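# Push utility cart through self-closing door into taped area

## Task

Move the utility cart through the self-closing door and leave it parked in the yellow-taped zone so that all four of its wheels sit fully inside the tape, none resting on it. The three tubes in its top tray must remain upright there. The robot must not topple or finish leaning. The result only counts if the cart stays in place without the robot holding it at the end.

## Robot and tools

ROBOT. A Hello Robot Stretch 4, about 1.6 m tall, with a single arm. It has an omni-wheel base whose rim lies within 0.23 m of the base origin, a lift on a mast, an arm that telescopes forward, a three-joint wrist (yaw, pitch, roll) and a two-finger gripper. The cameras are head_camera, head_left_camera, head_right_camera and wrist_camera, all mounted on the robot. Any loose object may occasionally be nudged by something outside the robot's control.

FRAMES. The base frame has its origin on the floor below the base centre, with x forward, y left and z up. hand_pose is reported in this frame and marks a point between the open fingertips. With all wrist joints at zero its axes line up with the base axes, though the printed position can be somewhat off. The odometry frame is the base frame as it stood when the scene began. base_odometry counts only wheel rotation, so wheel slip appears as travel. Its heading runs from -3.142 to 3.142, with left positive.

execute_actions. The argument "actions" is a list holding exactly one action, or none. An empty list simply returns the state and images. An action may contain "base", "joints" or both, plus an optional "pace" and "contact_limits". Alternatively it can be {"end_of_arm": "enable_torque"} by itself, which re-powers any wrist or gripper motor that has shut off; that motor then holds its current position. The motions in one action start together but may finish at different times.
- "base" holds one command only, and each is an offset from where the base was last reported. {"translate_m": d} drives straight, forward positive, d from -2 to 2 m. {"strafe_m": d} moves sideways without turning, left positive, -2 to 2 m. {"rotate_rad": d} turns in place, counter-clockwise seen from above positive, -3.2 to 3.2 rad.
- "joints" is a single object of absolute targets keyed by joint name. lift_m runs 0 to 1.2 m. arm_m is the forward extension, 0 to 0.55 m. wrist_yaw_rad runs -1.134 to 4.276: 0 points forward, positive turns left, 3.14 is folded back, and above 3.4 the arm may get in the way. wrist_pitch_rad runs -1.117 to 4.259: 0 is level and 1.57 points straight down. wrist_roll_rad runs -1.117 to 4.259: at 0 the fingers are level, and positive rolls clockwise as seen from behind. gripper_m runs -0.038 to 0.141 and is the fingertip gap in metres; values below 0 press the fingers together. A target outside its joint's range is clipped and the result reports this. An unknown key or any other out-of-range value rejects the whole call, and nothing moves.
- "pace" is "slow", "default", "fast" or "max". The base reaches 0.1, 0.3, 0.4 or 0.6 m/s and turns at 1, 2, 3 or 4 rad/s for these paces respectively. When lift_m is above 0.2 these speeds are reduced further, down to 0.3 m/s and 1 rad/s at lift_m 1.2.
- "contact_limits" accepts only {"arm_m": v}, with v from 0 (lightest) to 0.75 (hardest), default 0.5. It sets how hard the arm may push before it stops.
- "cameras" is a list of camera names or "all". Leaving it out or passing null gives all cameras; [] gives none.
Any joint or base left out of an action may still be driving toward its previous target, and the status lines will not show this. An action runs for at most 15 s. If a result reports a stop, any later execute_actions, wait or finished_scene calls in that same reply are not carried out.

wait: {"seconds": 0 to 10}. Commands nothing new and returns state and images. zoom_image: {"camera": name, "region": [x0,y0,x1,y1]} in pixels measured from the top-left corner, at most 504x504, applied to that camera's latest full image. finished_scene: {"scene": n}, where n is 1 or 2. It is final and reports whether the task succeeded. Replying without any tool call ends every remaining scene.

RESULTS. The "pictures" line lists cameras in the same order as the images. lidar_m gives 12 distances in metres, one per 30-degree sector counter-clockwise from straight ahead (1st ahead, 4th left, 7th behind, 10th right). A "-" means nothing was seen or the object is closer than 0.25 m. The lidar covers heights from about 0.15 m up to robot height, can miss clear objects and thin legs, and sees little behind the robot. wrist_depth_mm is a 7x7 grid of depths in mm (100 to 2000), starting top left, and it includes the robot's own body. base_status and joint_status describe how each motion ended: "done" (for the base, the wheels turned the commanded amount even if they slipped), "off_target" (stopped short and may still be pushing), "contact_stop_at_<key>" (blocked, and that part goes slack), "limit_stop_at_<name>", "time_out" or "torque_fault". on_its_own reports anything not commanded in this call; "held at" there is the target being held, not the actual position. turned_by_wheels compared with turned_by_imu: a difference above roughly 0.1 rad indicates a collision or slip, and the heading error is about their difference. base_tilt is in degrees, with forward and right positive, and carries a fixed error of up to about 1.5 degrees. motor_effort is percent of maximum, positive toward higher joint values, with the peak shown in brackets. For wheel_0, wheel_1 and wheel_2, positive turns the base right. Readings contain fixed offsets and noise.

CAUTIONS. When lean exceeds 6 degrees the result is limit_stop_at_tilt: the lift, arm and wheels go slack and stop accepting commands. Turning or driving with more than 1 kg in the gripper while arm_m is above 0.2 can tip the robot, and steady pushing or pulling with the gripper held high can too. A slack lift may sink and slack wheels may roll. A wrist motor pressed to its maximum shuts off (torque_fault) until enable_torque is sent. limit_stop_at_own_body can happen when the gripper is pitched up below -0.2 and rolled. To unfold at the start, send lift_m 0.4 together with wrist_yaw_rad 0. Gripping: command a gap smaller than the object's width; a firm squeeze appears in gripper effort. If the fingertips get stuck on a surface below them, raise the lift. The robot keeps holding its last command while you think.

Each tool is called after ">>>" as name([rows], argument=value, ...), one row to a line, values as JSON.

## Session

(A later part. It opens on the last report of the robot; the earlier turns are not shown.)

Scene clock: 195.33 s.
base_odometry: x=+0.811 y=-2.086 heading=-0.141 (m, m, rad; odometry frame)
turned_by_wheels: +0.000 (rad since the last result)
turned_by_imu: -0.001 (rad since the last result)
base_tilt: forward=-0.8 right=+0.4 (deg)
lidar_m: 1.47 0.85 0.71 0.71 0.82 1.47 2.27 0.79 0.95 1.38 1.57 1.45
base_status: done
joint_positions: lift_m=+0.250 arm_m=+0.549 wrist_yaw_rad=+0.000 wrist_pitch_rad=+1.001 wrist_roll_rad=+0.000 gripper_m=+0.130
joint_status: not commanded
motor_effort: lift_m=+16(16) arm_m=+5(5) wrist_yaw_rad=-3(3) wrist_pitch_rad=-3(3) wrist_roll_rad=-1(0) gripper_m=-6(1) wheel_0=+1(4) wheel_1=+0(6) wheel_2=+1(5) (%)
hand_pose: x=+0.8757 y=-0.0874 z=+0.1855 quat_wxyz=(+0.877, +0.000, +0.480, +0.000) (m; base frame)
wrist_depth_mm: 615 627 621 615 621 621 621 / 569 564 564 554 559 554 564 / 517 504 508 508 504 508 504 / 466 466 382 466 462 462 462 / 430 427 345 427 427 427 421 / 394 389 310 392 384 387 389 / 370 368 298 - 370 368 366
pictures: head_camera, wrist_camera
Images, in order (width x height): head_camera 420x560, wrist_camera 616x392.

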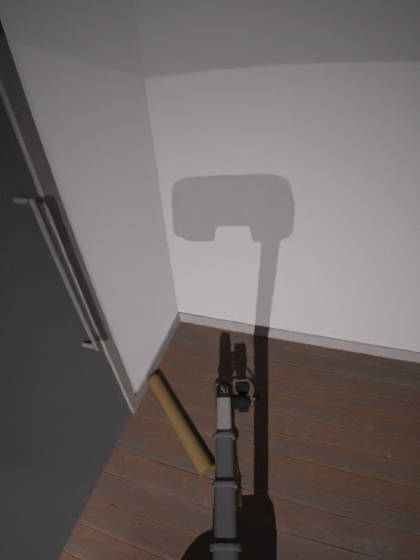

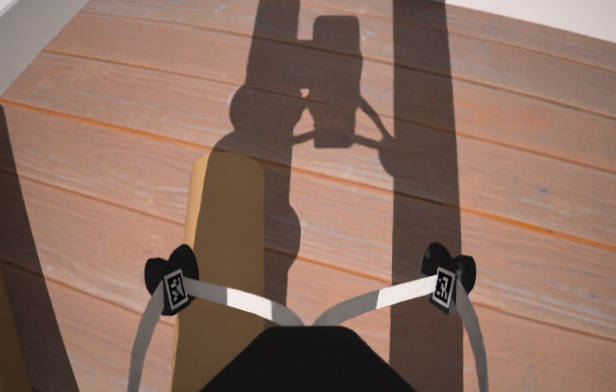

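>>> execute_actions([
  {"base":{"strafe_m":0.08}},
], cameras=[])

>>> execute_actions([
  {"joints":{"lift_m":0.1}},
], cameras=["wrist_camera"])

>>> execute_actions([
  {"joints":{"gripper_m":0.02}},
], cameras=[])

>>> execute_actions([
  {"joints":{"lift_m":0.5,"arm_m":0.3},"pace":"slow"},
], cameras=["head_camera"])

>>> execute_actions([
  {"joints":{"lift_m":1.19,"arm_m":0.05,"wrist_pitch_rad":0}},
], cameras=[])

>>> execute_actions([
  {"base":{"rotate_rad":-1.8},"pace":"slow"},
], cameras=[])

>>> execute_actions([
  {"base":{"strafe_m":-0.85}},
])

Scene clock: 202.43 s.
base_odometry: x=+0.822 y=-2.007 heading=-0.142 (m, m, rad; odometry frame)
turned_by_wheels: +0.000 (rad since the last result)
turned_by_imu: -0.002 (rad since the last result)
base_tilt: forward=-0.8 right=+0.4 (deg)
lidar_m: 1.33 0.76 0.64 0.65 0.77 1.31 2.25 0.86 0.88 1.47 1.69 1.50
base_status: done
joint_positions: lift_m=+0.250 arm_m=+0.549 wrist_yaw_rad=+0.000 wrist_pitch_rad=+1.001 wrist_roll_rad=+0.000 gripper_m=+0.130
joint_status: not commanded
motor_effort: lift_m=+16(16) arm_m=+5(5) wrist_yaw_rad=-3(3) wrist_pitch_rad=-3(3) wrist_roll_rad=-1(0) gripper_m=+0(1) wheel_0=+0(8) wheel_1=+0(8) wheel_2=-1(7) (%)
hand_pose: x=+0.8757 y=-0.0874 z=+0.1855 quat_wxyz=(+0.877, +0.000, +0.480, +0.000) (m; base frame)
wrist_depth_mm: 564 621 621 621 621 627 615 / 559 569 559 554 559 559 564 / 512 512 508 508 504 500 504 / 452 462 466 379 462 466 462 / 394 430 427 347 430 427 424 / 336 389 384 309 384 389 392 / 307 368 375 - 373 366 366
pictures: none
No camera images: the call's "cameras" was empty. Leave "cameras" out to get every camera's image.

Scene clock: 204.13 s.
base_odometry: x=+0.822 y=-2.007 heading=-0.142 (m, m, rad; odometry frame)
turned_by_wheels: +0.000 (rad since the last result)
turned_by_imu: -0.001 (rad since the last result)
base_tilt: forward=-0.8 right=+0.4 (deg)
lidar_m: 1.30 0.77 0.63 0.62 0.76 1.32 2.23 0.88 0.88 1.45 1.71 1.49
base_status: not commanded
joint_positions: lift_m=+0.100 arm_m=+0.549 wrist_yaw_rad=+0.000 wrist_pitch_rad=+1.001 wrist_roll_rad=+0.000 gripper_m=+0.130
joint_status: all done
motor_effort: lift_m=+16(16) arm_m=+5(5) wrist_yaw_rad=-3(3) wrist_pitch_rad=-3(3) wrist_roll_rad=+0(0) gripper_m=+0(2) wheel_0=+0(0) wheel_1=+0(0) wheel_2=-1(1) (%)
hand_pose: x=+0.8757 y=-0.0874 z=+0.0355 quat_wxyz=(+0.877, +0.000, +0.480, +0.000) (m; base frame)
wrist_depth_mm: 392 389 387 389 384 389 389 / 357 353 343 242 351 349 353 / 319 319 314 218 317 317 317 / 291 290 286 200 289 290 290 / 268 270 216 183 264 266 266 / 247 243 194 165 200 242 245 / 232 230 230 - 230 229 231
pictures: wrist_camera
Images, in order (width x height): wrist_camera 616x392.

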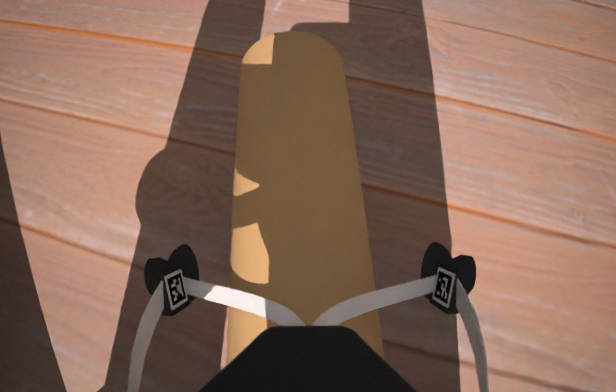

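Scene clock: 206.13 s.
base_odometry: x=+0.822 y=-2.007 heading=-0.142 (m, m, rad; odometry frame)
turned_by_wheels: +0.000 (rad since the last result)
turned_by_imu: -0.001 (rad since the last result)
base_tilt: forward=-0.9 right=+0.3 (deg)
lidar_m: 1.32 0.76 0.63 0.63 0.73 1.32 2.23 0.88 0.88 1.47 1.68 1.49
base_status: not commanded
joint_positions: lift_m=+0.100 arm_m=+0.549 wrist_yaw_rad=+0.001 wrist_pitch_rad=+1.003 wrist_roll_rad=+0.000 gripper_m=+0.020
joint_status: all done
motor_effort: lift_m=+17(18) arm_m=+4(5) wrist_yaw_rad=-3(4) wrist_pitch_rad=-9(10) wrist_roll_rad=-1(0) gripper_m=-24(19) wheel_0=+0(0) wheel_1=+0(0) wheel_2=-1(1) (%)
hand_pose: x=+0.8753 y=-0.0873 z=+0.0350 quat_wxyz=(+0.877, +0.000, +0.481, +0.000) (m; base frame)
wrist_depth_mm: 392 389 379 232 379 384 382 / 353 347 340 212 345 347 349 / 317 315 309 194 314 315 312 / 290 289 285 178 283 286 286 / 267 266 211 165 200 265 265 / 245 239 179 154 178 238 244 / 231 229 229 - 225 228 229
pictures: none
No camera images: the call's "cameras" was empty. Leave "cameras" out to get every camera's image.

Scene clock: 209.90 s.
base_odometry: x=+0.822 y=-2.007 heading=-0.142 (m, m, rad; odometry frame)
turned_by_wheels: +0.000 (rad since the last result)
turned_by_imu: -0.001 (rad since the last result)
base_tilt: forward=-0.7 right=+0.3 (deg)
lidar_m: 0.44 0.75 0.64 0.63 0.75 1.31 2.26 0.87 0.87 1.46 1.70 1.49
base_status: not commanded
joint_positions: lift_m=+0.500 arm_m=+0.301 wrist_yaw_rad=+0.000 wrist_pitch_rad=+1.004 wrist_roll_rad=+0.000 gripper_m=+0.020
joint_status: all done
motor_effort: lift_m=+24(25) arm_m=-5(5) wrist_yaw_rad=-3(3) wrist_pitch_rad=-10(12) wrist_roll_rad=-1(0) gripper_m=-24(25) wheel_0=+0(0) wheel_1=+0(0) wheel_2=-1(1) (%)
hand_pose: x=+0.6268 y=-0.0874 z=+0.4345 quat_wxyz=(+0.877, +0.000, +0.481, +0.000) (m; base frame)
wrist_depth_mm: 647 778 - - - 946 904 / 654 778 - - - 904 904 / 699 759 - - - 809 820 / 715 723 - - 732 750 741 / 683 683 119 105 124 699 683 / 640 621 178 116 178 621 627 / 597 597 585 - 603 591 603
pictures: head_camera
Images, in order (width x height): head_camera 420x560.

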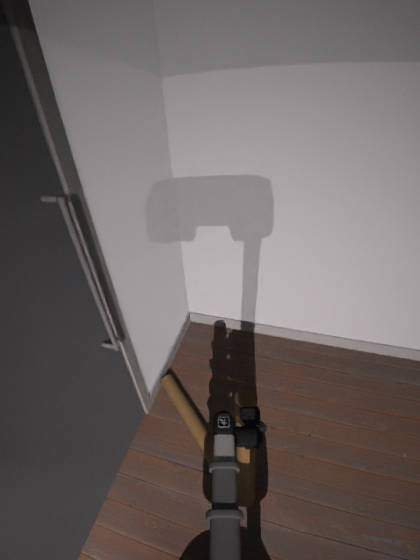

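Scene clock: 213.47 s.
base_odometry: x=+0.822 y=-2.007 heading=-0.142 (m, m, rad; odometry frame)
turned_by_wheels: +0.000 (rad since the last result)
turned_by_imu: -0.001 (rad since the last result)
base_tilt: forward=-0.7 right=+0.4 (deg)
lidar_m: 0.42 0.73 0.62 0.63 0.78 1.31 2.24 0.87 0.87 1.47 1.70 1.49
base_status: not commanded
joint_positions: lift_m=+1.190 arm_m=+0.051 wrist_yaw_rad=+0.000 wrist_pitch_rad=+0.010 wrist_roll_rad=+0.000 gripper_m=+0.020
joint_status: all done
on_its_own: wrist_pitch_rad is at rest, and its effort (-27) is outside its rest range (-23 to +23)
motor_effort: lift_m=+24(25) arm_m=-5(5) wrist_yaw_rad=-2(4) wrist_pitch_rad=-27(36) wrist_roll_rad=+2(1) gripper_m=-20(23) wheel_0=+0(0) wheel_1=+0(0) wheel_2=-1(1) (%)
hand_pose: x=+0.5102 y=-0.0875 z=+1.3651 quat_wxyz=(+1.000, +0.000, +0.005, +0.000) (m; base frame)
wrist_depth_mm: 676 878 1078 140 1118 1118 1042 / 691 878 1098 143 1118 1098 1042 / 699 904 1098 145 1138 1118 1025 / 699 917 1138 147 1138 1098 1060 / 699 904 191 150 191 1118 1078 / 699 831 179 152 178 1118 1098 / 683 891 1182 - 1205 1160 1078
pictures: none
No camera images: the call's "cameras" was empty. Leave "cameras" out to get every camera's image.

Scene clock: 216.57 s.
base_odometry: x=+0.822 y=-2.007 heading=-1.941 (m, m, rad; odometry frame)
turned_by_wheels: -1.800 (rad since the last result)
turned_by_imu: -1.792 (rad since the last result)
base_tilt: forward=-0.9 right=+0.3 (deg)
lidar_m: 0.41 1.52 1.52 1.48 0.88 0.64 0.64 0.66 0.96 2.26 1.03 0.44
base_status: done
joint_positions: lift_m=+1.190 arm_m=+0.051 wrist_yaw_rad=+0.000 wrist_pitch_rad=+0.010 wrist_roll_rad=+0.000 gripper_m=+0.020
joint_status: not commanded
on_its_own: wrist_pitch_rad is at rest, and its effort (-28) is outside its rest range (-23 to +23)
motor_effort: lift_m=+24(24) arm_m=-5(5) wrist_yaw_rad=-1(3) wrist_pitch_rad=-28(28) wrist_roll_rad=-1(0) gripper_m=-15(21) wheel_0=+0(5) wheel_1=+1(5) wheel_2=+0(6) (%)
hand_pose: x=+0.5102 y=-0.0875 z=+1.3650 quat_wxyz=(+1.000, +0.000, +0.005, +0.000) (m; base frame)
wrist_depth_mm: 1205 1182 1182 143 1118 1138 1118 / 1229 1229 1182 145 1160 1138 1138 / 1229 1229 1182 147 1182 1160 1160 / 1255 1229 1255 149 1182 1182 1160 / 1255 1229 191 151 190 1205 1182 / 1281 1255 179 152 178 1182 1182 / 1308 1308 1281 - 1255 1229 1229
pictures: none
No camera images: the call's "cameras" was empty. Leave "cameras" out to get every camera's image.

Scene clock: 220.73 s.
base_odometry: x=+0.030 y=-1.699 heading=-1.941 (m, m, rad; odometry frame)
turned_by_wheels: +0.000 (rad since the last result)
turned_by_imu: +0.000 (rad since the last result)
base_tilt: forward=-0.9 right=+0.3 (deg)
lidar_m: 0.42 0.74 2.11 2.34 0.94 0.70 0.64 0.70 0.96 1.40 1.48 0.71
base_status: done
joint_positions: lift_m=+1.190 arm_m=+0.051 wrist_yaw_rad=+0.000 wrist_pitch_rad=+0.010 wrist_roll_rad=+0.000 gripper_m=+0.020
joint_status: not commanded
on_its_own: wrist_pitch_rad is at rest, and its effort (-28) is outside its rest range (-23 to +23)
motor_effort: lift_m=+23(24) arm_m=-5(5) wrist_yaw_rad=-1(3) wrist_pitch_rad=-28(28) wrist_roll_rad=-2(2) gripper_m=-20(19) wheel_0=+0(8) wheel_1=+0(9) wheel_2=-1(3) (%)
hand_pose: x=+0.5102 y=-0.0874 z=+1.3650 quat_wxyz=(+1.000, +0.000, +0.005, +0.000) (m; base frame)
wrist_depth_mm: 1160 1182 165 138 1118 1138 1098 / 1205 1205 1118 141 1118 1118 1098 / 1229 1182 1182 144 1138 1138 1138 / 1229 1229 627 147 1160 1160 1118 / 1229 1255 191 150 191 1160 1138 / 1255 1229 178 152 178 1182 1160 / 1281 1255 654 - 1205 1229 1182
pictures: head_camera, head_left_camera, head_right_camera, wrist_camera
Images, in order (width x height): head_camera 420x560, head_left_camera 420x672, head_right_camera 420x672, wrist_camera 616x392.

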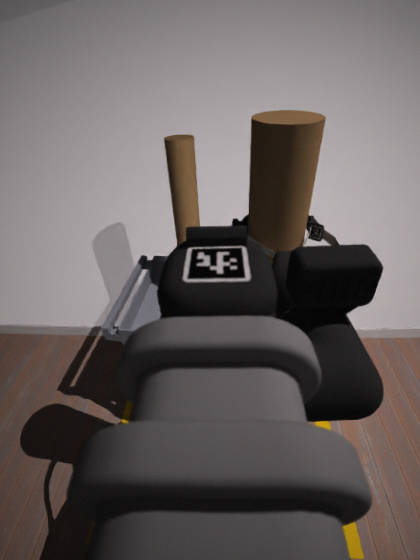

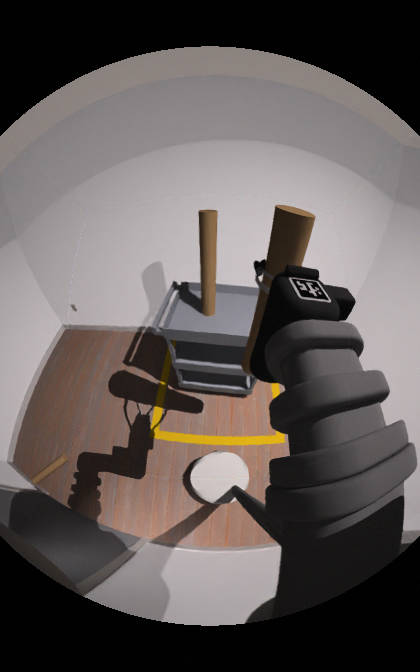

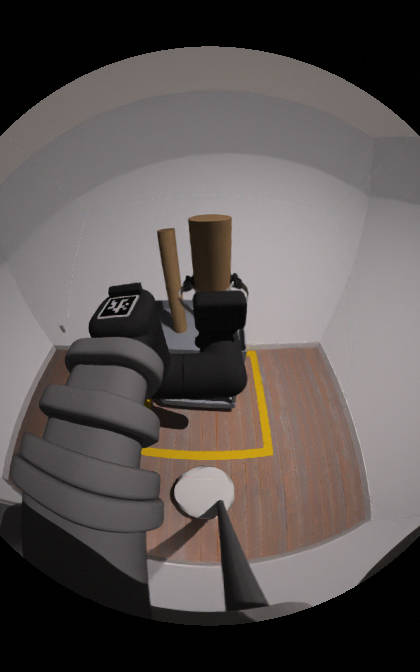

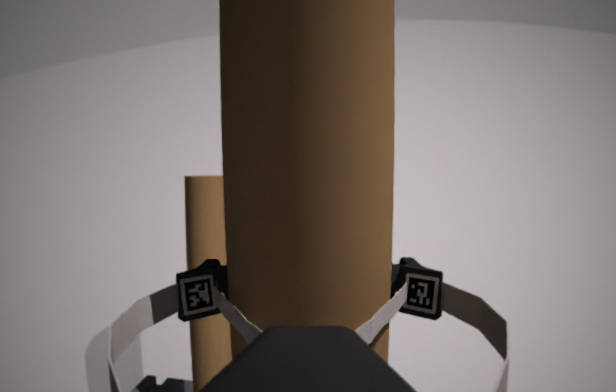

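>>> execute_actions([
  {"base":{"strafe_m":-0.06},"joints":{"arm_m":0.55},"pace":"slow"},
], cameras=[])

>>> execute_actions([
  {"joints":{"lift_m":1.09},"pace":"slow"},
], cameras=["head_right_camera","wrist_camera"])

Scene clock: 233.00 s.
base_odometry: x=-0.026 y=-1.678 heading=-1.941 (m, m, rad; odometry frame)
turned_by_wheels: +0.000 (rad since the last result)
turned_by_imu: -0.004 (rad since the last result)
base_tilt: forward=-0.9 right=+0.4 (deg)
lidar_m: 0.67 0.71 2.11 2.38 0.95 0.69 0.65 0.68 1.01 1.33 1.38 0.73
base_status: done
joint_positions: lift_m=+1.190 arm_m=+0.549 wrist_yaw_rad=+0.000 wrist_pitch_rad=+0.010 wrist_roll_rad=+0.000 gripper_m=+0.020
joint_status: all done
on_its_own: wrist_pitch_rad is at rest, and its effort (-28) is outside its rest range (-23 to +23)
motor_effort: lift_m=+24(23) arm_m=+5(7) wrist_yaw_rad=-1(1) wrist_pitch_rad=-28(28) wrist_roll_rad=+1(0) gripper_m=-20(20) wheel_0=+2(6) wheel_1=-2(5) wheel_2=-1(1) (%)
hand_pose: x=+1.0085 y=-0.0874 z=+1.3650 quat_wxyz=(+1.000, +0.000, +0.005, +0.000) (m; base frame)
wrist_depth_mm: 676 676 661 140 640 634 621 / 683 676 668 142 640 640 640 / 691 683 661 145 654 647 640 / 699 691 676 148 661 661 647 / 699 699 191 150 191 668 661 / 723 715 178 152 178 661 668 / 723 715 715 - 676 683 668
pictures: none
No camera images: the call's "cameras" was empty. Leave "cameras" out to get every camera's image.

Scene clock: 234.70 s.
base_odometry: x=-0.026 y=-1.678 heading=-1.941 (m, m, rad; odometry frame)
turned_by_wheels: +0.000 (rad since the last result)
turned_by_imu: -0.001 (rad since the last result)
base_tilt: forward=-0.9 right=+0.4 (deg)
lidar_m: 0.67 0.73 2.13 2.39 0.90 0.69 0.64 0.70 1.00 1.32 1.37 0.70
base_status: not commanded
joint_positions: lift_m=+1.090 arm_m=+0.549 wrist_yaw_rad=+0.000 wrist_pitch_rad=+0.010 wrist_roll_rad=+0.000 gripper_m=+0.020
joint_status: all done
on_its_own: wrist_pitch_rad is at rest, and its effort (-28) is outside its rest range (-23 to +23)
motor_effort: lift_m=+19(23) arm_m=+5(5) wrist_yaw_rad=-2(1) wrist_pitch_rad=-28(29) wrist_roll_rad=+1(1) gripper_m=-21(22) wheel_0=+2(2) wheel_1=-2(2) wheel_2=-1(1) (%)
hand_pose: x=+1.0085 y=-0.0874 z=+1.2654 quat_wxyz=(+1.000, +0.000, +0.005, +0.000) (m; base frame)
wrist_depth_mm: 668 668 654 139 640 634 627 / 668 668 661 143 647 647 640 / 691 683 676 144 654 654 640 / 699 683 683 147 661 647 640 / 691 691 191 149 191 668 654 / 715 715 179 152 178 668 661 / 715 707 715 - 691 668 676
pictures: head_right_camera, wrist_camera
Images, in order (width x height): head_right_camera 420x672, wrist_camera 616x392.

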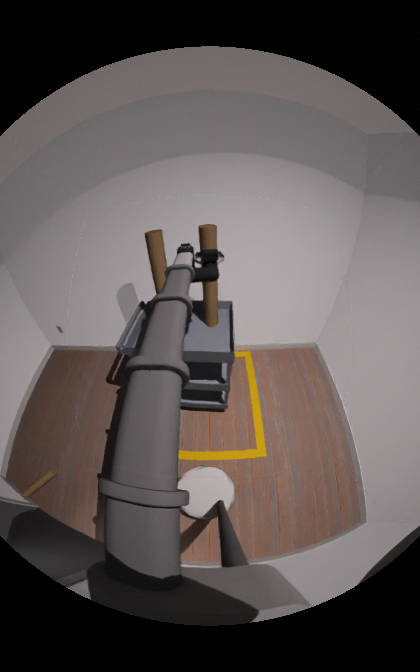

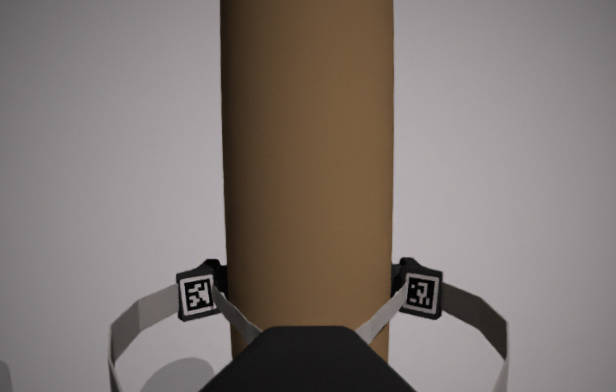

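>>> execute_actions([
  {"joints":{"lift_m":1.072},"pace":"slow"},
], cameras=[])

Scene clock: 237.33 s.
base_odometry: x=-0.026 y=-1.678 heading=-1.941 (m, m, rad; odometry frame)
turned_by_wheels: +0.000 (rad since the last result)
turned_by_imu: -0.001 (rad since the last result)
base_tilt: forward=-0.9 right=+0.3 (deg)
lidar_m: 0.67 0.71 2.08 2.39 0.93 0.68 0.66 0.71 1.00 1.33 1.42 0.68
base_status: not commanded
joint_positions: lift_m=+1.073 arm_m=+0.549 wrist_yaw_rad=+0.000 wrist_pitch_rad=-0.009 wrist_roll_rad=+0.000 gripper_m=+0.020
joint_status: all done
on_its_own: wrist_pitch_rad is at rest, and its effort (+27) is outside its rest range (-23 to +23)
motor_effort: lift_m=+12(17) arm_m=+5(5) wrist_yaw_rad=-1(2) wrist_pitch_rad=+27(28) wrist_roll_rad=-2(1) gripper_m=-22(22) wheel_0=+3(2) wheel_1=-2(2) wheel_2=-1(1) (%)
hand_pose: x=+1.0085 y=-0.0874 z=+1.2535 quat_wxyz=(+1.000, +0.000, -0.005, +0.000) (m; base frame)
wrist_depth_mm: 691 683 676 144 647 647 634 / 683 683 668 145 647 647 647 / 699 683 691 147 654 654 640 / 707 691 676 148 661 654 654 / 699 699 191 151 191 661 640 / 715 699 179 152 180 668 654 / 723 707 699 - 676 668 661
pictures: none
No camera images: the call's "cameras" was empty. Leave "cameras" out to get every camera's image.

>>> execute_actions([
  {"joints":{"gripper_m":0.13,"arm_m":0.53},"pace":"slow"},
], cameras=[])

>>> execute_actions([
  {"base":{"translate_m":0.09},"joints":{"arm_m":0.01}},
], cameras=[])

>>> execute_actions([
  {"base":{"strafe_m":1.03}},
], cameras=[])

>>> execute_actions([
  {"base":{"rotate_rad":2.32},"joints":{"lift_m":0.25,"wrist_pitch_rad":1.0,"arm_m":0.45}},
])

Scene clock: 246.87 s.
base_odometry: x=-0.026 y=-1.678 heading=-1.941 (m, m, rad; odometry frame)
turned_by_wheels: +0.000 (rad since the last result)
turned_by_imu: -0.003 (rad since the last result)
base_tilt: forward=-0.9 right=+0.3 (deg)
lidar_m: 0.67 0.71 2.12 2.39 0.95 0.66 0.64 0.70 1.02 1.32 1.43 0.68
base_status: not commanded
joint_positions: lift_m=+1.072 arm_m=+0.531 wrist_yaw_rad=+0.000 wrist_pitch_rad=+0.002 wrist_roll_rad=+0.000 gripper_m=+0.130
joint_status: all done
motor_effort: lift_m=+15(16) arm_m=-5(4) wrist_yaw_rad=-1(2) wrist_pitch_rad=-5(28) wrist_roll_rad=-1(0) gripper_m=-1(22) wheel_0=+3(3) wheel_1=-2(2) wheel_2=-1(1) (%)
hand_pose: x=+0.9903 y=-0.0874 z=+1.2499 quat_wxyz=(+1.000, +0.000, +0.001, +0.000) (m; base frame)
wrist_depth_mm: 707 683 676 185 654 661 647 / 707 699 683 186 668 661 654 / 715 707 699 189 668 676 661 / 723 707 699 190 668 676 661 / 732 723 715 192 216 676 676 / 732 723 707 190 204 691 676 / 732 732 715 - 699 691 683
pictures: none
No camera images: the call's "cameras" was empty. Leave "cameras" out to get every camera's image.

Scene clock: 249.47 s.
base_odometry: x=-0.058 y=-1.762 heading=-1.941 (m, m, rad; odometry frame)
turned_by_wheels: +0.000 (rad since the last result)
turned_by_imu: -0.001 (rad since the last result)
base_tilt: forward=-0.9 right=+0.3 (deg)
lidar_m: 0.59 0.61 1.97 2.37 1.06 0.80 0.74 0.80 1.12 1.34 1.42 0.63
base_status: done
joint_positions: lift_m=+1.072 arm_m=+0.011 wrist_yaw_rad=+0.000 wrist_pitch_rad=+0.002 wrist_roll_rad=+0.000 gripper_m=+0.130
joint_status: all done
motor_effort: lift_m=+16(16) arm_m=-5(7) wrist_yaw_rad=-2(2) wrist_pitch_rad=-6(6) wrist_roll_rad=-1(0) gripper_m=+1(3) wheel_0=-1(6) wheel_1=+1(2) wheel_2=+0(8) (%)
hand_pose: x=+0.4703 y=-0.0874 z=+1.2498 quat_wxyz=(+1.000, +0.000, +0.001, +0.000) (m; base frame)
wrist_depth_mm: 1160 1138 1118 1098 1078 1060 1060 / 1160 1138 1118 1098 1078 1078 1078 / 1138 1160 1118 1118 1118 1078 1078 / 1160 1160 1138 1118 1118 1118 1098 / 1182 1160 1138 1138 1118 1118 1078 / 1205 1182 1138 627 1118 1118 1118 / 1205 798 866 - 1138 1138 1138
pictures: none
No camera images: the call's "cameras" was empty. Leave "cameras" out to get every camera's image.

Scene clock: 254.23 s.
base_odometry: x=+0.902 y=-2.135 heading=-1.942 (m, m, rad; odometry frame)
turned_by_wheels: +0.000 (rad since the last result)
turned_by_imu: -0.002 (rad since the last result)
base_tilt: forward=-0.8 right=+0.3 (deg)
lidar_m: 1.36 1.45 1.45 1.37 1.01 0.76 0.71 0.76 1.08 2.37 0.92 0.86
base_status: done
joint_positions: lift_m=+1.072 arm_m=+0.011 wrist_yaw_rad=+0.000 wrist_pitch_rad=+0.002 wrist_roll_rad=+0.000 gripper_m=+0.130
joint_status: not commanded
motor_effort: lift_m=+17(17) arm_m=-5(5) wrist_yaw_rad=-2(2) wrist_pitch_rad=-6(6) wrist_roll_rad=+0(1) gripper_m=+0(2) wheel_0=+2(9) wheel_1=-2(6) wheel_2=-1(1) (%)
hand_pose: x=+0.4703 y=-0.0874 z=+1.2497 quat_wxyz=(+1.000, +0.000, +0.001, +0.000) (m; base frame)
wrist_depth_mm: 1160 1160 1138 1098 1118 1098 1060 / 1182 1160 1160 1138 1138 1118 1078 / 1182 1160 1160 1138 1098 1118 1098 / 1182 1182 1182 1160 1160 1138 1118 / 1205 1205 1182 1182 1138 1138 1098 / 1205 1229 1182 1160 1182 1138 1160 / 1255 1229 1205 - 1182 1160 1138
pictures: none
No camera images: the call's "cameras" was empty. Leave "cameras" out to get every camera's image.

Scene clock: 258.27 s.
base_odometry: x=+0.902 y=-2.135 heading=+0.378 (m, m, rad; odometry frame)
turned_by_wheels: +2.320 (rad since the last result)
turned_by_imu: +2.307 (rad since the last result)
base_tilt: forward=-0.9 right=+0.4 (deg)
lidar_m: 0.85 0.72 0.72 0.83 1.46 1.29 0.86 1.13 1.38 1.61 1.37 1.37
base_status: done
joint_positions: lift_m=+0.250 arm_m=+0.449 wrist_yaw_rad=+0.000 wrist_pitch_rad=+1.001 wrist_roll_rad=+0.000 gripper_m=+0.130
joint_status: all done
motor_effort: lift_m=+16(15) arm_m=+4(6) wrist_yaw_rad=-3(0) wrist_pitch_rad=-3(1) wrist_roll_rad=+1(1) gripper_m=+1(0) wheel_0=+0(8) wheel_1=-2(5) wheel_2=-1(0) (%)
hand_pose: x=+0.7758 y=-0.0874 z=+0.1855 quat_wxyz=(+0.877, +0.000, +0.480, +0.000) (m; base frame)
wrist_depth_mm: 273 306 389 484 603 627 615 / 297 345 436 459 559 554 564 / 330 399 488 418 508 508 504 / 373 449 462 382 462 466 462 / 415 427 427 353 418 427 424 / 394 389 387 319 338 387 392 / 368 368 373 - 368 366 368
pictures: head_camera, head_left_camera, head_right_camera, wrist_camera
Images, in order (width x height): head_camera 420x560, head_left_camera 420x672, head_right_camera 420x672, wrist_camera 616x392.

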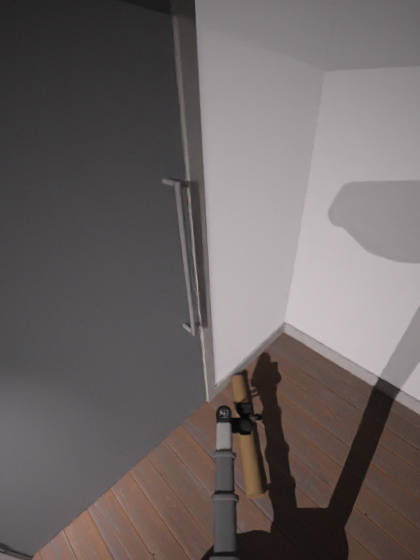

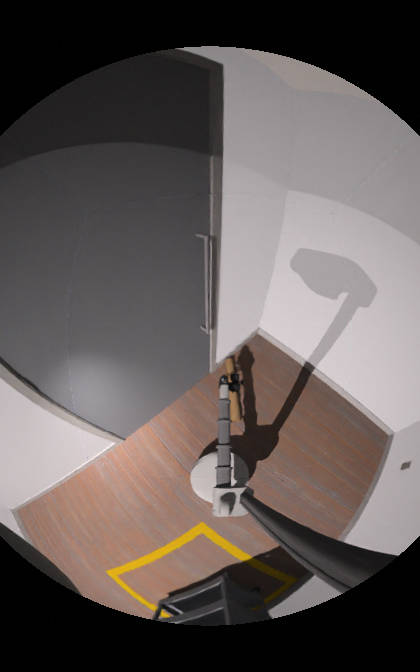

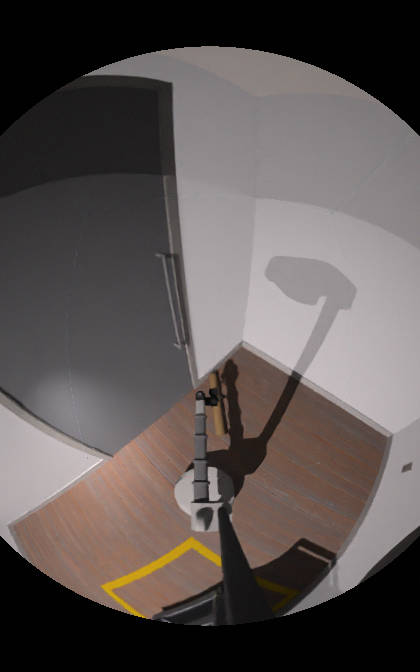

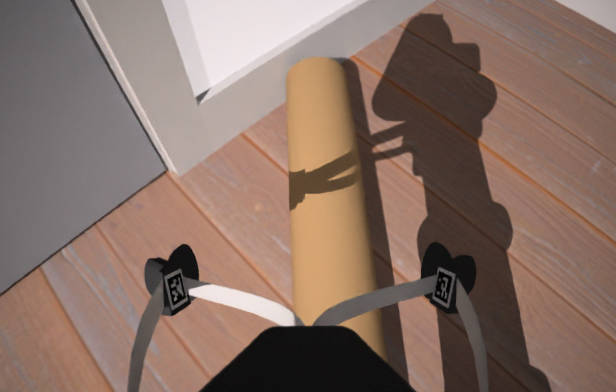

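>>> execute_actions([
  {"base":{"strafe_m":-0.02},"joints":{"lift_m":0.1,"arm_m":0.55,"wrist_roll_rad":-0.08}},
], cameras=["wrist_camera"])

>>> execute_actions([
  {"joints":{"gripper_m":0.02}},
], cameras=[])

>>> execute_actions([
  {"joints":{"lift_m":0.5,"arm_m":0.3},"pace":"slow"},
], cameras=[])

>>> execute_actions([
  {"joints":{"lift_m":1.19,"arm_m":0.05,"wrist_pitch_rad":0,"wrist_roll_rad":0}},
], cameras=[])

>>> execute_actions([
  {"base":{"rotate_rad":-2.32},"pace":"slow"},
], cameras=[])

>>> execute_actions([
  {"base":{"strafe_m":-0.92}},
], cameras=[])

>>> execute_actions([
  {"joints":{"arm_m":0.28},"pace":"slow"},
], cameras=[])

>>> execute_actions([
  {"joints":{"lift_m":1.06},"pace":"slow"},
])

Scene clock: 267.77 s.
base_odometry: x=+0.909 y=-2.153 heading=+0.378 (m, m, rad; odometry frame)
turned_by_wheels: +0.000 (rad since the last result)
turned_by_imu: -0.002 (rad since the last result)
base_tilt: forward=-0.8 right=+0.3 (deg)
lidar_m: 0.84 0.72 0.74 0.85 1.50 1.25 0.86 1.22 1.37 1.59 1.36 1.36
base_status: done
joint_positions: lift_m=+0.100 arm_m=+0.549 wrist_yaw_rad=+0.000 wrist_pitch_rad=+1.001 wrist_roll_rad=-0.079 gripper_m=+0.130
joint_status: all done
motor_effort: lift_m=+16(17) arm_m=+5(3) wrist_yaw_rad=-2(2) wrist_pitch_rad=-3(4) wrist_roll_rad=-1(2) gripper_m=-1(2) wheel_0=-2(7) wheel_1=+1(9) wheel_2=-1(2) (%)
hand_pose: x=+0.8756 y=-0.0874 z=+0.0355 quat_wxyz=(+0.877, -0.035, +0.480, +0.019) (m; base frame)
wrist_depth_mm: 212 248 296 267 392 404 407 / 234 274 329 239 353 362 368 / 271 303 310 217 320 327 330 / 281 285 283 198 289 296 298 / 259 262 258 182 265 271 274 / 241 240 196 165 201 247 252 / 224 226 229 - 232 234 236
pictures: wrist_camera
Images, in order (width x height): wrist_camera 616x392.

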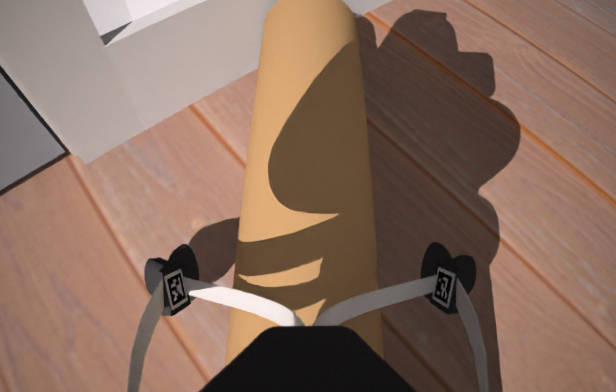

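Scene clock: 269.77 s.
base_odometry: x=+0.909 y=-2.153 heading=+0.378 (m, m, rad; odometry frame)
turned_by_wheels: +0.000 (rad since the last result)
turned_by_imu: -0.001 (rad since the last result)
base_tilt: forward=-0.9 right=+0.3 (deg)
lidar_m: 0.87 0.74 0.74 0.83 1.47 1.29 0.83 1.24 1.37 1.58 1.36 1.33
base_status: not commanded
joint_positions: lift_m=+0.100 arm_m=+0.549 wrist_yaw_rad=+0.000 wrist_pitch_rad=+1.002 wrist_roll_rad=-0.079 gripper_m=+0.020
joint_status: all done
motor_effort: lift_m=+17(16) arm_m=+5(5) wrist_yaw_rad=-3(2) wrist_pitch_rad=-7(7) wrist_roll_rad=-1(2) gripper_m=-21(22) wheel_0=-2(2) wheel_1=+1(1) wheel_2=-1(1) (%)
hand_pose: x=+0.8753 y=-0.0874 z=+0.0352 quat_wxyz=(+0.876, -0.035, +0.480, +0.019) (m; base frame)
wrist_depth_mm: 213 249 293 229 387 394 402 / 236 277 327 209 349 355 364 / 272 303 307 192 312 325 327 / 279 282 281 177 289 294 298 / 258 260 211 164 196 270 273 / 239 236 177 153 178 244 251 / 225 225 228 - 232 233 236
pictures: none
No camera images: the call's "cameras" was empty. Leave "cameras" out to get every camera's image.

Scene clock: 273.53 s.
base_odometry: x=+0.909 y=-2.153 heading=+0.378 (m, m, rad; odometry frame)
turned_by_wheels: +0.000 (rad since the last result)
turned_by_imu: -0.001 (rad since the last result)
base_tilt: forward=-0.8 right=+0.3 (deg)
lidar_m: 0.41 0.74 0.73 0.86 1.50 1.25 0.85 1.23 1.36 1.57 1.35 0.44
base_status: not commanded
joint_positions: lift_m=+0.500 arm_m=+0.301 wrist_yaw_rad=+0.000 wrist_pitch_rad=+1.002 wrist_roll_rad=-0.079 gripper_m=+0.020
joint_status: all done
motor_effort: lift_m=+23(24) arm_m=-5(7) wrist_yaw_rad=-2(2) wrist_pitch_rad=-7(8) wrist_roll_rad=-2(1) gripper_m=-23(19) wheel_0=-2(2) wheel_1=+2(1) wheel_2=-1(1) (%)
hand_pose: x=+0.6271 y=-0.0874 z=+0.4347 quat_wxyz=(+0.876, -0.035, +0.480, +0.019) (m; base frame)
wrist_depth_mm: 382 436 - - - 960 820 / 418 488 - - - 917 891 / 469 559 108 - 108 842 842 / 530 647 116 105 115 768 778 / 615 676 142 117 139 699 707 / 621 609 179 131 178 634 654 / 580 585 597 - 609 603 609
pictures: none
No camera images: the call's "cameras" was empty. Leave "cameras" out to get every camera's image.

Scene clock: 277.10 s.
base_odometry: x=+0.909 y=-2.153 heading=+0.378 (m, m, rad; odometry frame)
turned_by_wheels: +0.000 (rad since the last result)
turned_by_imu: -0.001 (rad since the last result)
base_tilt: forward=-0.9 right=+0.3 (deg)
lidar_m: 0.36 0.73 0.74 0.83 1.47 1.23 0.85 1.37 1.35 1.59 1.35 0.36
base_status: not commanded
joint_positions: lift_m=+1.190 arm_m=+0.051 wrist_yaw_rad=+0.000 wrist_pitch_rad=+0.006 wrist_roll_rad=+0.000 gripper_m=+0.020
joint_status: all done
motor_effort: lift_m=+22(23) arm_m=-5(5) wrist_yaw_rad=-1(4) wrist_pitch_rad=-18(18) wrist_roll_rad=+1(4) gripper_m=-18(21) wheel_0=-2(2) wheel_1=+2(1) wheel_2=-1(1) (%)
hand_pose: x=+0.5103 y=-0.0875 z=+1.3661 quat_wxyz=(+1.000, +0.000, +0.003, +0.000) (m; base frame)
wrist_depth_mm: 504 569 124 113 124 1042 917 / 500 574 132 119 132 1060 904 / 512 591 142 125 141 1042 931 / 512 585 156 132 154 1078 931 / 512 597 191 141 187 1078 931 / 517 559 179 149 179 1008 976 / 517 603 676 - 1205 1098 976
pictures: none
No camera images: the call's "cameras" was empty. Leave "cameras" out to get every camera's image.

Scene clock: 280.70 s.
base_odometry: x=+0.909 y=-2.153 heading=-1.942 (m, m, rad; odometry frame)
turned_by_wheels: -2.320 (rad since the last result)
turned_by_imu: -2.310 (rad since the last result)
base_tilt: forward=-0.8 right=+0.4 (deg)
lidar_m: 0.37 1.43 1.43 1.34 1.06 0.78 0.74 0.76 1.10 2.38 0.88 0.40
base_status: done
joint_positions: lift_m=+1.190 arm_m=+0.051 wrist_yaw_rad=+0.000 wrist_pitch_rad=+0.006 wrist_roll_rad=+0.000 gripper_m=+0.020
joint_status: not commanded
motor_effort: lift_m=+22(22) arm_m=-5(5) wrist_yaw_rad=-2(3) wrist_pitch_rad=-18(18) wrist_roll_rad=-1(1) gripper_m=-26(20) wheel_0=+1(6) wheel_1=+2(5) wheel_2=+0(2) (%)
hand_pose: x=+0.5103 y=-0.0875 z=+1.3661 quat_wxyz=(+1.000, +0.000, +0.003, +0.000) (m; base frame)
wrist_depth_mm: 1118 1098 124 113 125 1042 1042 / 1098 1118 132 119 132 1042 1025 / 1118 1098 142 125 142 1060 1042 / 1138 1118 157 132 154 1078 1078 / 1160 1118 191 141 187 1118 1060 / 1182 1182 179 149 179 1078 1098 / 1182 1160 1138 - 1138 1118 1098
pictures: none
No camera images: the call's "cameras" was empty. Leave "cameras" out to get every camera's image.

Scene clock: 285.10 s.
base_odometry: x=+0.051 y=-1.820 heading=-1.942 (m, m, rad; odometry frame)
turned_by_wheels: +0.000 (rad since the last result)
turned_by_imu: -0.002 (rad since the last result)
base_tilt: forward=-1.0 right=+0.4 (deg)
lidar_m: 0.36 0.63 1.95 2.28 1.09 0.78 0.76 0.80 1.15 1.47 1.55 0.39
base_status: done
joint_positions: lift_m=+1.190 arm_m=+0.051 wrist_yaw_rad=+0.000 wrist_pitch_rad=+0.006 wrist_roll_rad=+0.000 gripper_m=+0.020
joint_status: not commanded
motor_effort: lift_m=+22(22) arm_m=-5(5) wrist_yaw_rad=-2(2) wrist_pitch_rad=-18(18) wrist_roll_rad=+0(2) gripper_m=-21(21) wheel_0=-2(9) wheel_1=+2(8) wheel_2=-1(0) (%)
hand_pose: x=+0.5103 y=-0.0874 z=+1.3661 quat_wxyz=(+1.000, +0.000, +0.003, +0.000) (m; base frame)
wrist_depth_mm: 1078 1060 124 113 124 1025 1008 / 1098 1098 131 118 132 1025 1008 / 1118 1078 142 125 142 1025 1025 / 1118 1078 157 132 154 1060 1025 / 1118 1118 192 141 187 1060 1078 / 1138 1138 180 148 179 1078 1060 / 1160 1118 564 - 597 1078 1078
pictures: none
No camera images: the call's "cameras" was empty. Leave "cameras" out to get every camera's image.

Scene clock: 288.70 s.
base_odometry: x=+0.051 y=-1.820 heading=-1.942 (m, m, rad; odometry frame)
turned_by_wheels: +0.000 (rad since the last result)
turned_by_imu: -0.001 (rad since the last result)
base_tilt: forward=-0.8 right=+0.3 (deg)
lidar_m: 0.58 0.64 1.97 2.28 1.07 0.78 0.75 0.80 1.15 1.47 1.53 0.58
base_status: not commanded
joint_positions: lift_m=+1.190 arm_m=+0.279 wrist_yaw_rad=+0.000 wrist_pitch_rad=+0.006 wrist_roll_rad=+0.000 gripper_m=+0.020
joint_status: all done
motor_effort: lift_m=+22(21) arm_m=+5(5) wrist_yaw_rad=-1(2) wrist_pitch_rad=-18(18) wrist_roll_rad=+0(3) gripper_m=-21(24) wheel_0=-2(1) wheel_1=+2(2) wheel_2=-1(1) (%)
hand_pose: x=+0.7385 y=-0.0874 z=+1.3661 quat_wxyz=(+1.000, +0.000, +0.003, +0.000) (m; base frame)
wrist_depth_mm: 854 842 124 113 124 798 798 / 854 854 132 118 132 809 798 / 878 854 142 125 141 809 809 / 854 854 157 133 154 809 809 / 878 307 191 142 187 820 820 / 917 303 180 149 179 343 831 / 917 314 314 - 351 359 854
pictures: none
No camera images: the call's "cameras" was empty. Leave "cameras" out to get every camera's image.

Scene clock: 290.60 s.
base_odometry: x=+0.051 y=-1.820 heading=-1.942 (m, m, rad; odometry frame)
turned_by_wheels: +0.000 (rad since the last result)
turned_by_imu: -0.001 (rad since the last result)
base_tilt: forward=-0.8 right=+0.3 (deg)
lidar_m: 0.55 0.62 1.98 2.28 1.08 0.79 0.76 0.79 1.13 1.44 1.53 0.61
base_status: not commanded
joint_positions: lift_m=+1.060 arm_m=+0.279 wrist_yaw_rad=+0.000 wrist_pitch_rad=+0.006 wrist_roll_rad=+0.000 gripper_m=+0.020
joint_status: all done
motor_effort: lift_m=+17(20) arm_m=+5(5) wrist_yaw_rad=-2(2) wrist_pitch_rad=-18(18) wrist_roll_rad=-2(0) gripper_m=-22(20) wheel_0=-2(2) wheel_1=+2(2) wheel_2=-1(1) (%)
hand_pose: x=+0.7385 y=-0.0874 z=+1.2365 quat_wxyz=(+1.000, +0.000, +0.003, +0.000) (m; base frame)
wrist_depth_mm: 854 842 124 113 124 798 788 / 854 293 132 118 132 338 798 / 866 296 142 125 141 343 798 / 878 301 156 132 154 353 809 / 904 304 191 141 187 820 831 / 904 303 179 149 179 343 842 / 917 317 314 - 351 359 842
pictures: head_camera, head_left_camera, head_right_camera, wrist_camera
Images, in order (width x height): head_camera 420x560, head_left_camera 420x672, head_right_camera 420x672, wrist_camera 616x392.

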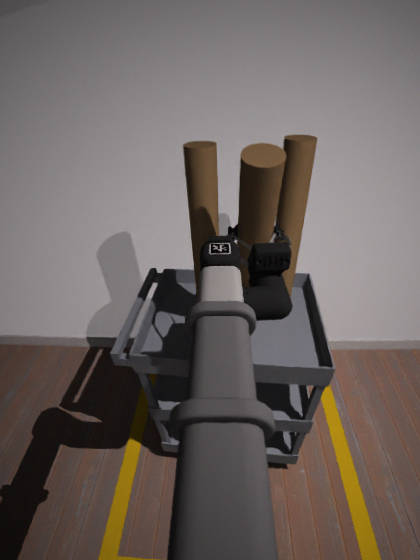

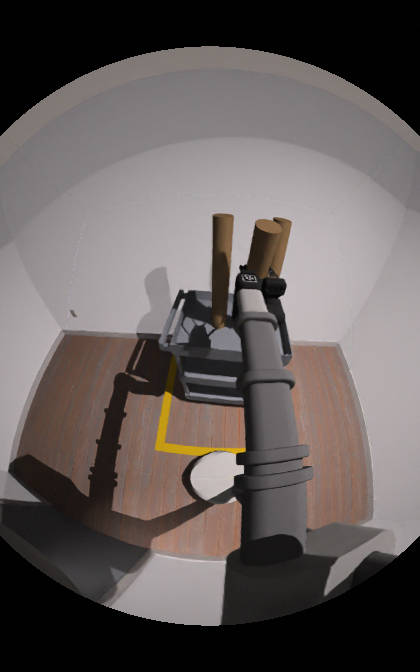

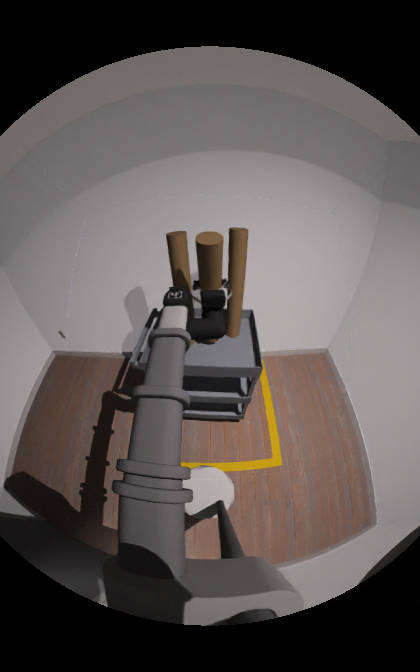

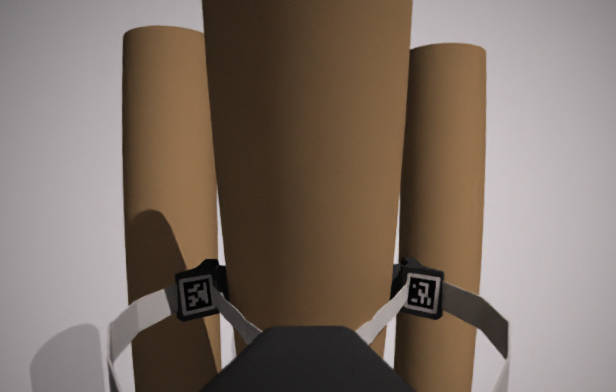

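>>> execute_actions([
  {"joints":{"lift_m":1.13}},
], cameras=[])

>>> execute_actions([
  {"joints":{"wrist_pitch_rad":0.25},"pace":"slow"},
], cameras=[])

>>> execute_actions([
  {"joints":{"lift_m":1.105},"pace":"slow"},
], cameras=["wrist_camera","head_left_camera"])

Scene clock: 298.47 s.
base_odometry: x=+0.051 y=-1.820 heading=-1.942 (m, m, rad; odometry frame)
turned_by_wheels: +0.000 (rad since the last result)
turned_by_imu: -0.002 (rad since the last result)
base_tilt: forward=-0.8 right=+0.4 (deg)
lidar_m: 0.59 0.60 1.97 2.27 1.10 0.80 0.75 0.82 1.12 1.45 1.54 0.58
base_status: not commanded
joint_positions: lift_m=+1.130 arm_m=+0.279 wrist_yaw_rad=+0.000 wrist_pitch_rad=+0.006 wrist_roll_rad=+0.000 gripper_m=+0.020
joint_status: all done
motor_effort: lift_m=+22(25) arm_m=+5(5) wrist_yaw_rad=-2(1) wrist_pitch_rad=-18(19) wrist_roll_rad=+1(0) gripper_m=-23(18) wheel_0=-1(1) wheel_1=+2(2) wheel_2=-1(1) (%)
hand_pose: x=+0.7385 y=-0.0874 z=+1.3061 quat_wxyz=(+1.000, +0.000, +0.003, +0.000) (m; base frame)
wrist_depth_mm: 854 842 124 113 124 798 798 / 854 842 132 118 131 798 798 / 866 297 142 125 141 809 809 / 878 301 157 132 154 351 820 / 878 304 192 141 187 831 809 / 904 306 180 149 179 342 842 / 917 314 314 - 353 357 820
pictures: none
No camera images: the call's "cameras" was empty. Leave "cameras" out to get every camera's image.

Scene clock: 299.27 s.
base_odometry: x=+0.051 y=-1.820 heading=-1.942 (m, m, rad; odometry frame)
turned_by_wheels: +0.000 (rad since the last result)
turned_by_imu: +0.000 (rad since the last result)
base_tilt: forward=-0.9 right=+0.4 (deg)
lidar_m: 0.58 0.63 1.98 2.28 1.08 0.78 0.73 0.81 1.13 1.43 1.53 0.59
base_status: not commanded
joint_positions: lift_m=+1.130 arm_m=+0.279 wrist_yaw_rad=+0.000 wrist_pitch_rad=+0.255 wrist_roll_rad=+0.000 gripper_m=+0.020
joint_status: all done
motor_effort: lift_m=+22(22) arm_m=+5(5) wrist_yaw_rad=-2(2) wrist_pitch_rad=-16(19) wrist_roll_rad=+1(2) gripper_m=-18(19) wheel_0=-2(1) wheel_1=+2(2) wheel_2=-1(1) (%)
hand_pose: x=+0.7292 y=-0.0874 z=+1.2350 quat_wxyz=(+0.992, +0.000, +0.127, +0.000) (m; base frame)
wrist_depth_mm: 788 263 112 104 113 298 732 / 831 277 120 110 121 314 768 / 866 291 131 118 131 332 798 / 917 307 146 126 144 831 842 / 976 931 187 136 169 891 891 / 1025 342 180 145 179 394 946 / 1078 647 355 - 397 976 976
pictures: none
No camera images: the call's "cameras" was empty. Leave "cameras" out to get every camera's image.

Scene clock: 300.27 s.
base_odometry: x=+0.051 y=-1.820 heading=-1.942 (m, m, rad; odometry frame)
turned_by_wheels: +0.000 (rad since the last result)
turned_by_imu: +0.000 (rad since the last result)
base_tilt: forward=-0.8 right=+0.5 (deg)
lidar_m: 0.56 0.62 1.98 2.26 1.08 0.78 0.76 0.82 1.13 1.46 1.54 0.58
base_status: not commanded
joint_positions: lift_m=+1.105 arm_m=+0.279 wrist_yaw_rad=+0.000 wrist_pitch_rad=+0.256 wrist_roll_rad=+0.000 gripper_m=+0.020
joint_status: all done
motor_effort: lift_m=+17(21) arm_m=+5(5) wrist_yaw_rad=-2(2) wrist_pitch_rad=-17(18) wrist_roll_rad=+0(1) gripper_m=-18(22) wheel_0=-2(1) wheel_1=+2(1) wheel_2=-1(1) (%)
hand_pose: x=+0.7291 y=-0.0874 z=+1.2103 quat_wxyz=(+0.992, +0.000, +0.128, +0.000) (m; base frame)
wrist_depth_mm: 788 263 117 108 117 301 741 / 831 276 125 114 125 314 759 / 878 289 136 121 135 329 809 / 904 309 150 129 148 831 842 / 976 946 191 138 182 866 891 / 1025 342 179 147 179 397 931 / 1078 627 359 - 399 991 991
pictures: head_left_camera, wrist_camera
Images, in order (width x height): head_left_camera 420x672, wrist_camera 616x392.

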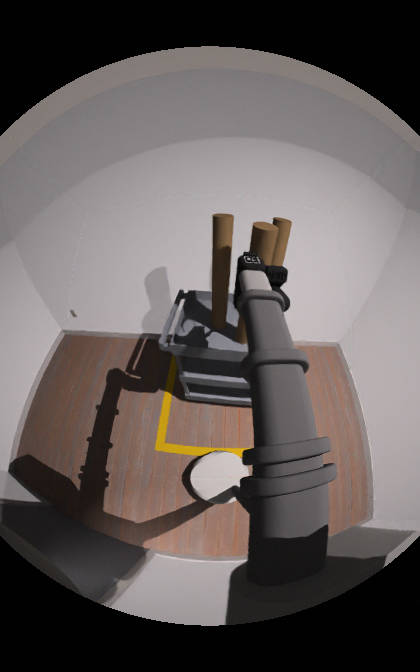

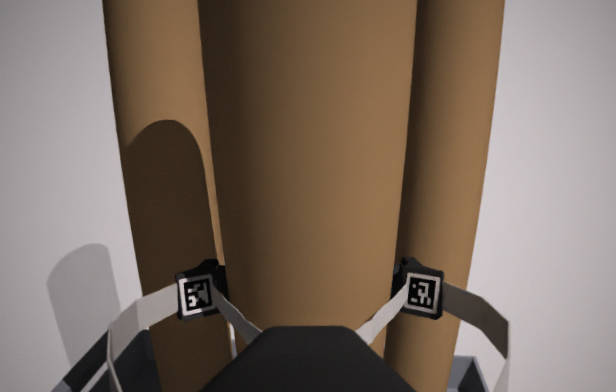

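Near vertical.

>>> execute_actions([
  {"joints":{"lift_m":1.09},"pace":"slow"},
], cameras=[])

>>> execute_actions([
  {"joints":{"gripper_m":0.12,"arm_m":0.27},"pace":"slow"},
], cameras=[])

>>> execute_actions([
  {"joints":{"arm_m":0.01}},
])

Scene clock: 304.10 s.
base_odometry: x=+0.051 y=-1.820 heading=-1.942 (m, m, rad; odometry frame)
turned_by_wheels: +0.000 (rad since the last result)
turned_by_imu: -0.001 (rad since the last result)
base_tilt: forward=-0.9 right=+0.3 (deg)
lidar_m: 0.57 0.63 1.96 2.28 1.05 0.78 0.75 0.80 1.12 1.46 1.55 0.61
base_status: not commanded
joint_positions: lift_m=+1.090 arm_m=+0.279 wrist_yaw_rad=+0.000 wrist_pitch_rad=+0.249 wrist_roll_rad=+0.000 gripper_m=+0.020
joint_status: all done
motor_effort: lift_m=+15(17) arm_m=+5(5) wrist_yaw_rad=-1(2) wrist_pitch_rad=+2(17) wrist_roll_rad=+1(1) gripper_m=-20(22) wheel_0=-1(1) wheel_1=+2(2) wheel_2=-1(1) (%)
hand_pose: x=+0.7296 y=-0.0874 z=+1.1973 quat_wxyz=(+0.992, +0.000, +0.124, +0.000) (m; base frame)
wrist_depth_mm: 778 263 121 111 121 300 741 / 831 274 128 116 129 312 759 / 866 290 139 123 138 330 809 / 904 304 154 131 151 820 866 / 960 931 191 140 182 866 891 / 1025 338 179 148 180 394 946 / 1078 603 353 - 397 976 976
pictures: none
No camera images: the call's "cameras" was empty. Leave "cameras" out to get every camera's image.

Scene clock: 308.07 s.
base_odometry: x=+0.051 y=-1.820 heading=-1.942 (m, m, rad; odometry frame)
turned_by_wheels: +0.000 (rad since the last result)
turned_by_imu: -0.001 (rad since the last result)
base_tilt: forward=-1.0 right=+0.4 (deg)
lidar_m: 0.57 0.62 1.97 2.27 1.06 0.78 0.76 0.81 1.13 1.46 1.55 0.61
base_status: not commanded
joint_positions: lift_m=+1.090 arm_m=+0.271 wrist_yaw_rad=+0.000 wrist_pitch_rad=+0.252 wrist_roll_rad=+0.000 gripper_m=+0.120
joint_status: all done
motor_effort: lift_m=+16(15) arm_m=-5(5) wrist_yaw_rad=-1(2) wrist_pitch_rad=-5(11) wrist_roll_rad=+1(3) gripper_m=-2(25) wheel_0=-1(2) wheel_1=+2(2) wheel_2=-1(1) (%)
hand_pose: x=+0.7212 y=-0.0874 z=+1.1966 quat_wxyz=(+0.992, +0.000, +0.126, +0.000) (m; base frame)
wrist_depth_mm: 788 273 151 139 310 307 741 / 820 285 161 146 330 325 768 / 866 300 176 153 343 343 820 / 917 320 312 161 355 842 854 / 976 931 217 172 364 891 891 / 1042 1008 202 177 218 931 960 / 1078 609 364 - 413 991 991
pictures: none
No camera images: the call's "cameras" was empty. Leave "cameras" out to get every camera's image.

Scene clock: 309.97 s.
base_odometry: x=+0.051 y=-1.820 heading=-1.942 (m, m, rad; odometry frame)
turned_by_wheels: +0.000 (rad since the last result)
turned_by_imu: -0.001 (rad since the last result)
base_tilt: forward=-0.9 right=+0.4 (deg)
lidar_m: 0.58 0.64 1.97 2.28 1.06 0.80 0.75 0.78 1.13 1.43 1.54 0.61
base_status: not commanded
joint_positions: lift_m=+1.090 arm_m=+0.011 wrist_yaw_rad=+0.000 wrist_pitch_rad=+0.252 wrist_roll_rad=+0.000 gripper_m=+0.120
joint_status: all done
motor_effort: lift_m=+16(16) arm_m=-5(6) wrist_yaw_rad=-2(2) wrist_pitch_rad=-6(6) wrist_roll_rad=+1(0) gripper_m=-4(2) wheel_0=-1(2) wheel_1=+2(2) wheel_2=-1(1) (%)
hand_pose: x=+0.4612 y=-0.0874 z=+1.1965 quat_wxyz=(+0.992, +0.000, +0.126, +0.000) (m; base frame)
wrist_depth_mm: 1042 1042 521 410 559 976 976 / 1078 1078 549 430 597 1025 1042 / 1160 1138 574 449 615 1098 1060 / 1205 1182 609 473 640 1138 1118 / 1255 1229 621 492 668 1182 1160 / 1366 759 647 500 707 1205 1255 / 1430 654 691 - 707 1281 1308
pictures: head_camera, head_left_camera, head_right_camera, wrist_camera
Images, in order (width x height): head_camera 420x560, head_left_camera 420x672, head_right_camera 420x672, wrist_camera 616x392.

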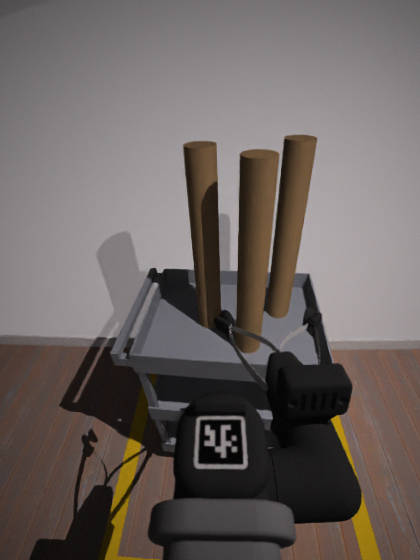

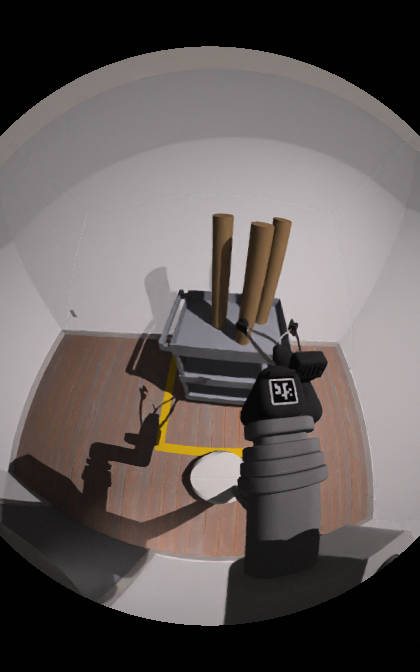

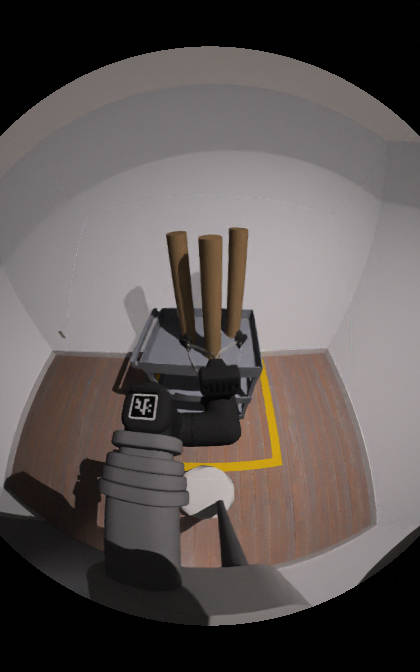

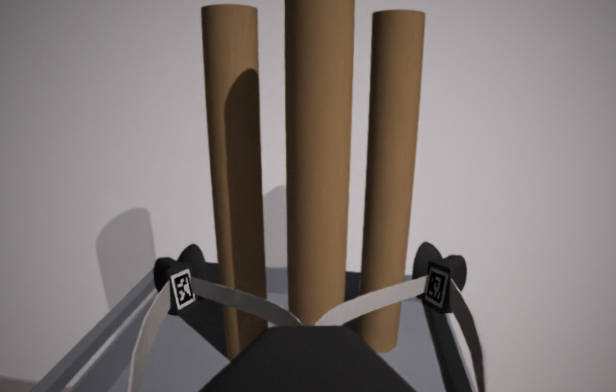

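>>> finished_scene(scene=2)

The scene is finished: the task was done.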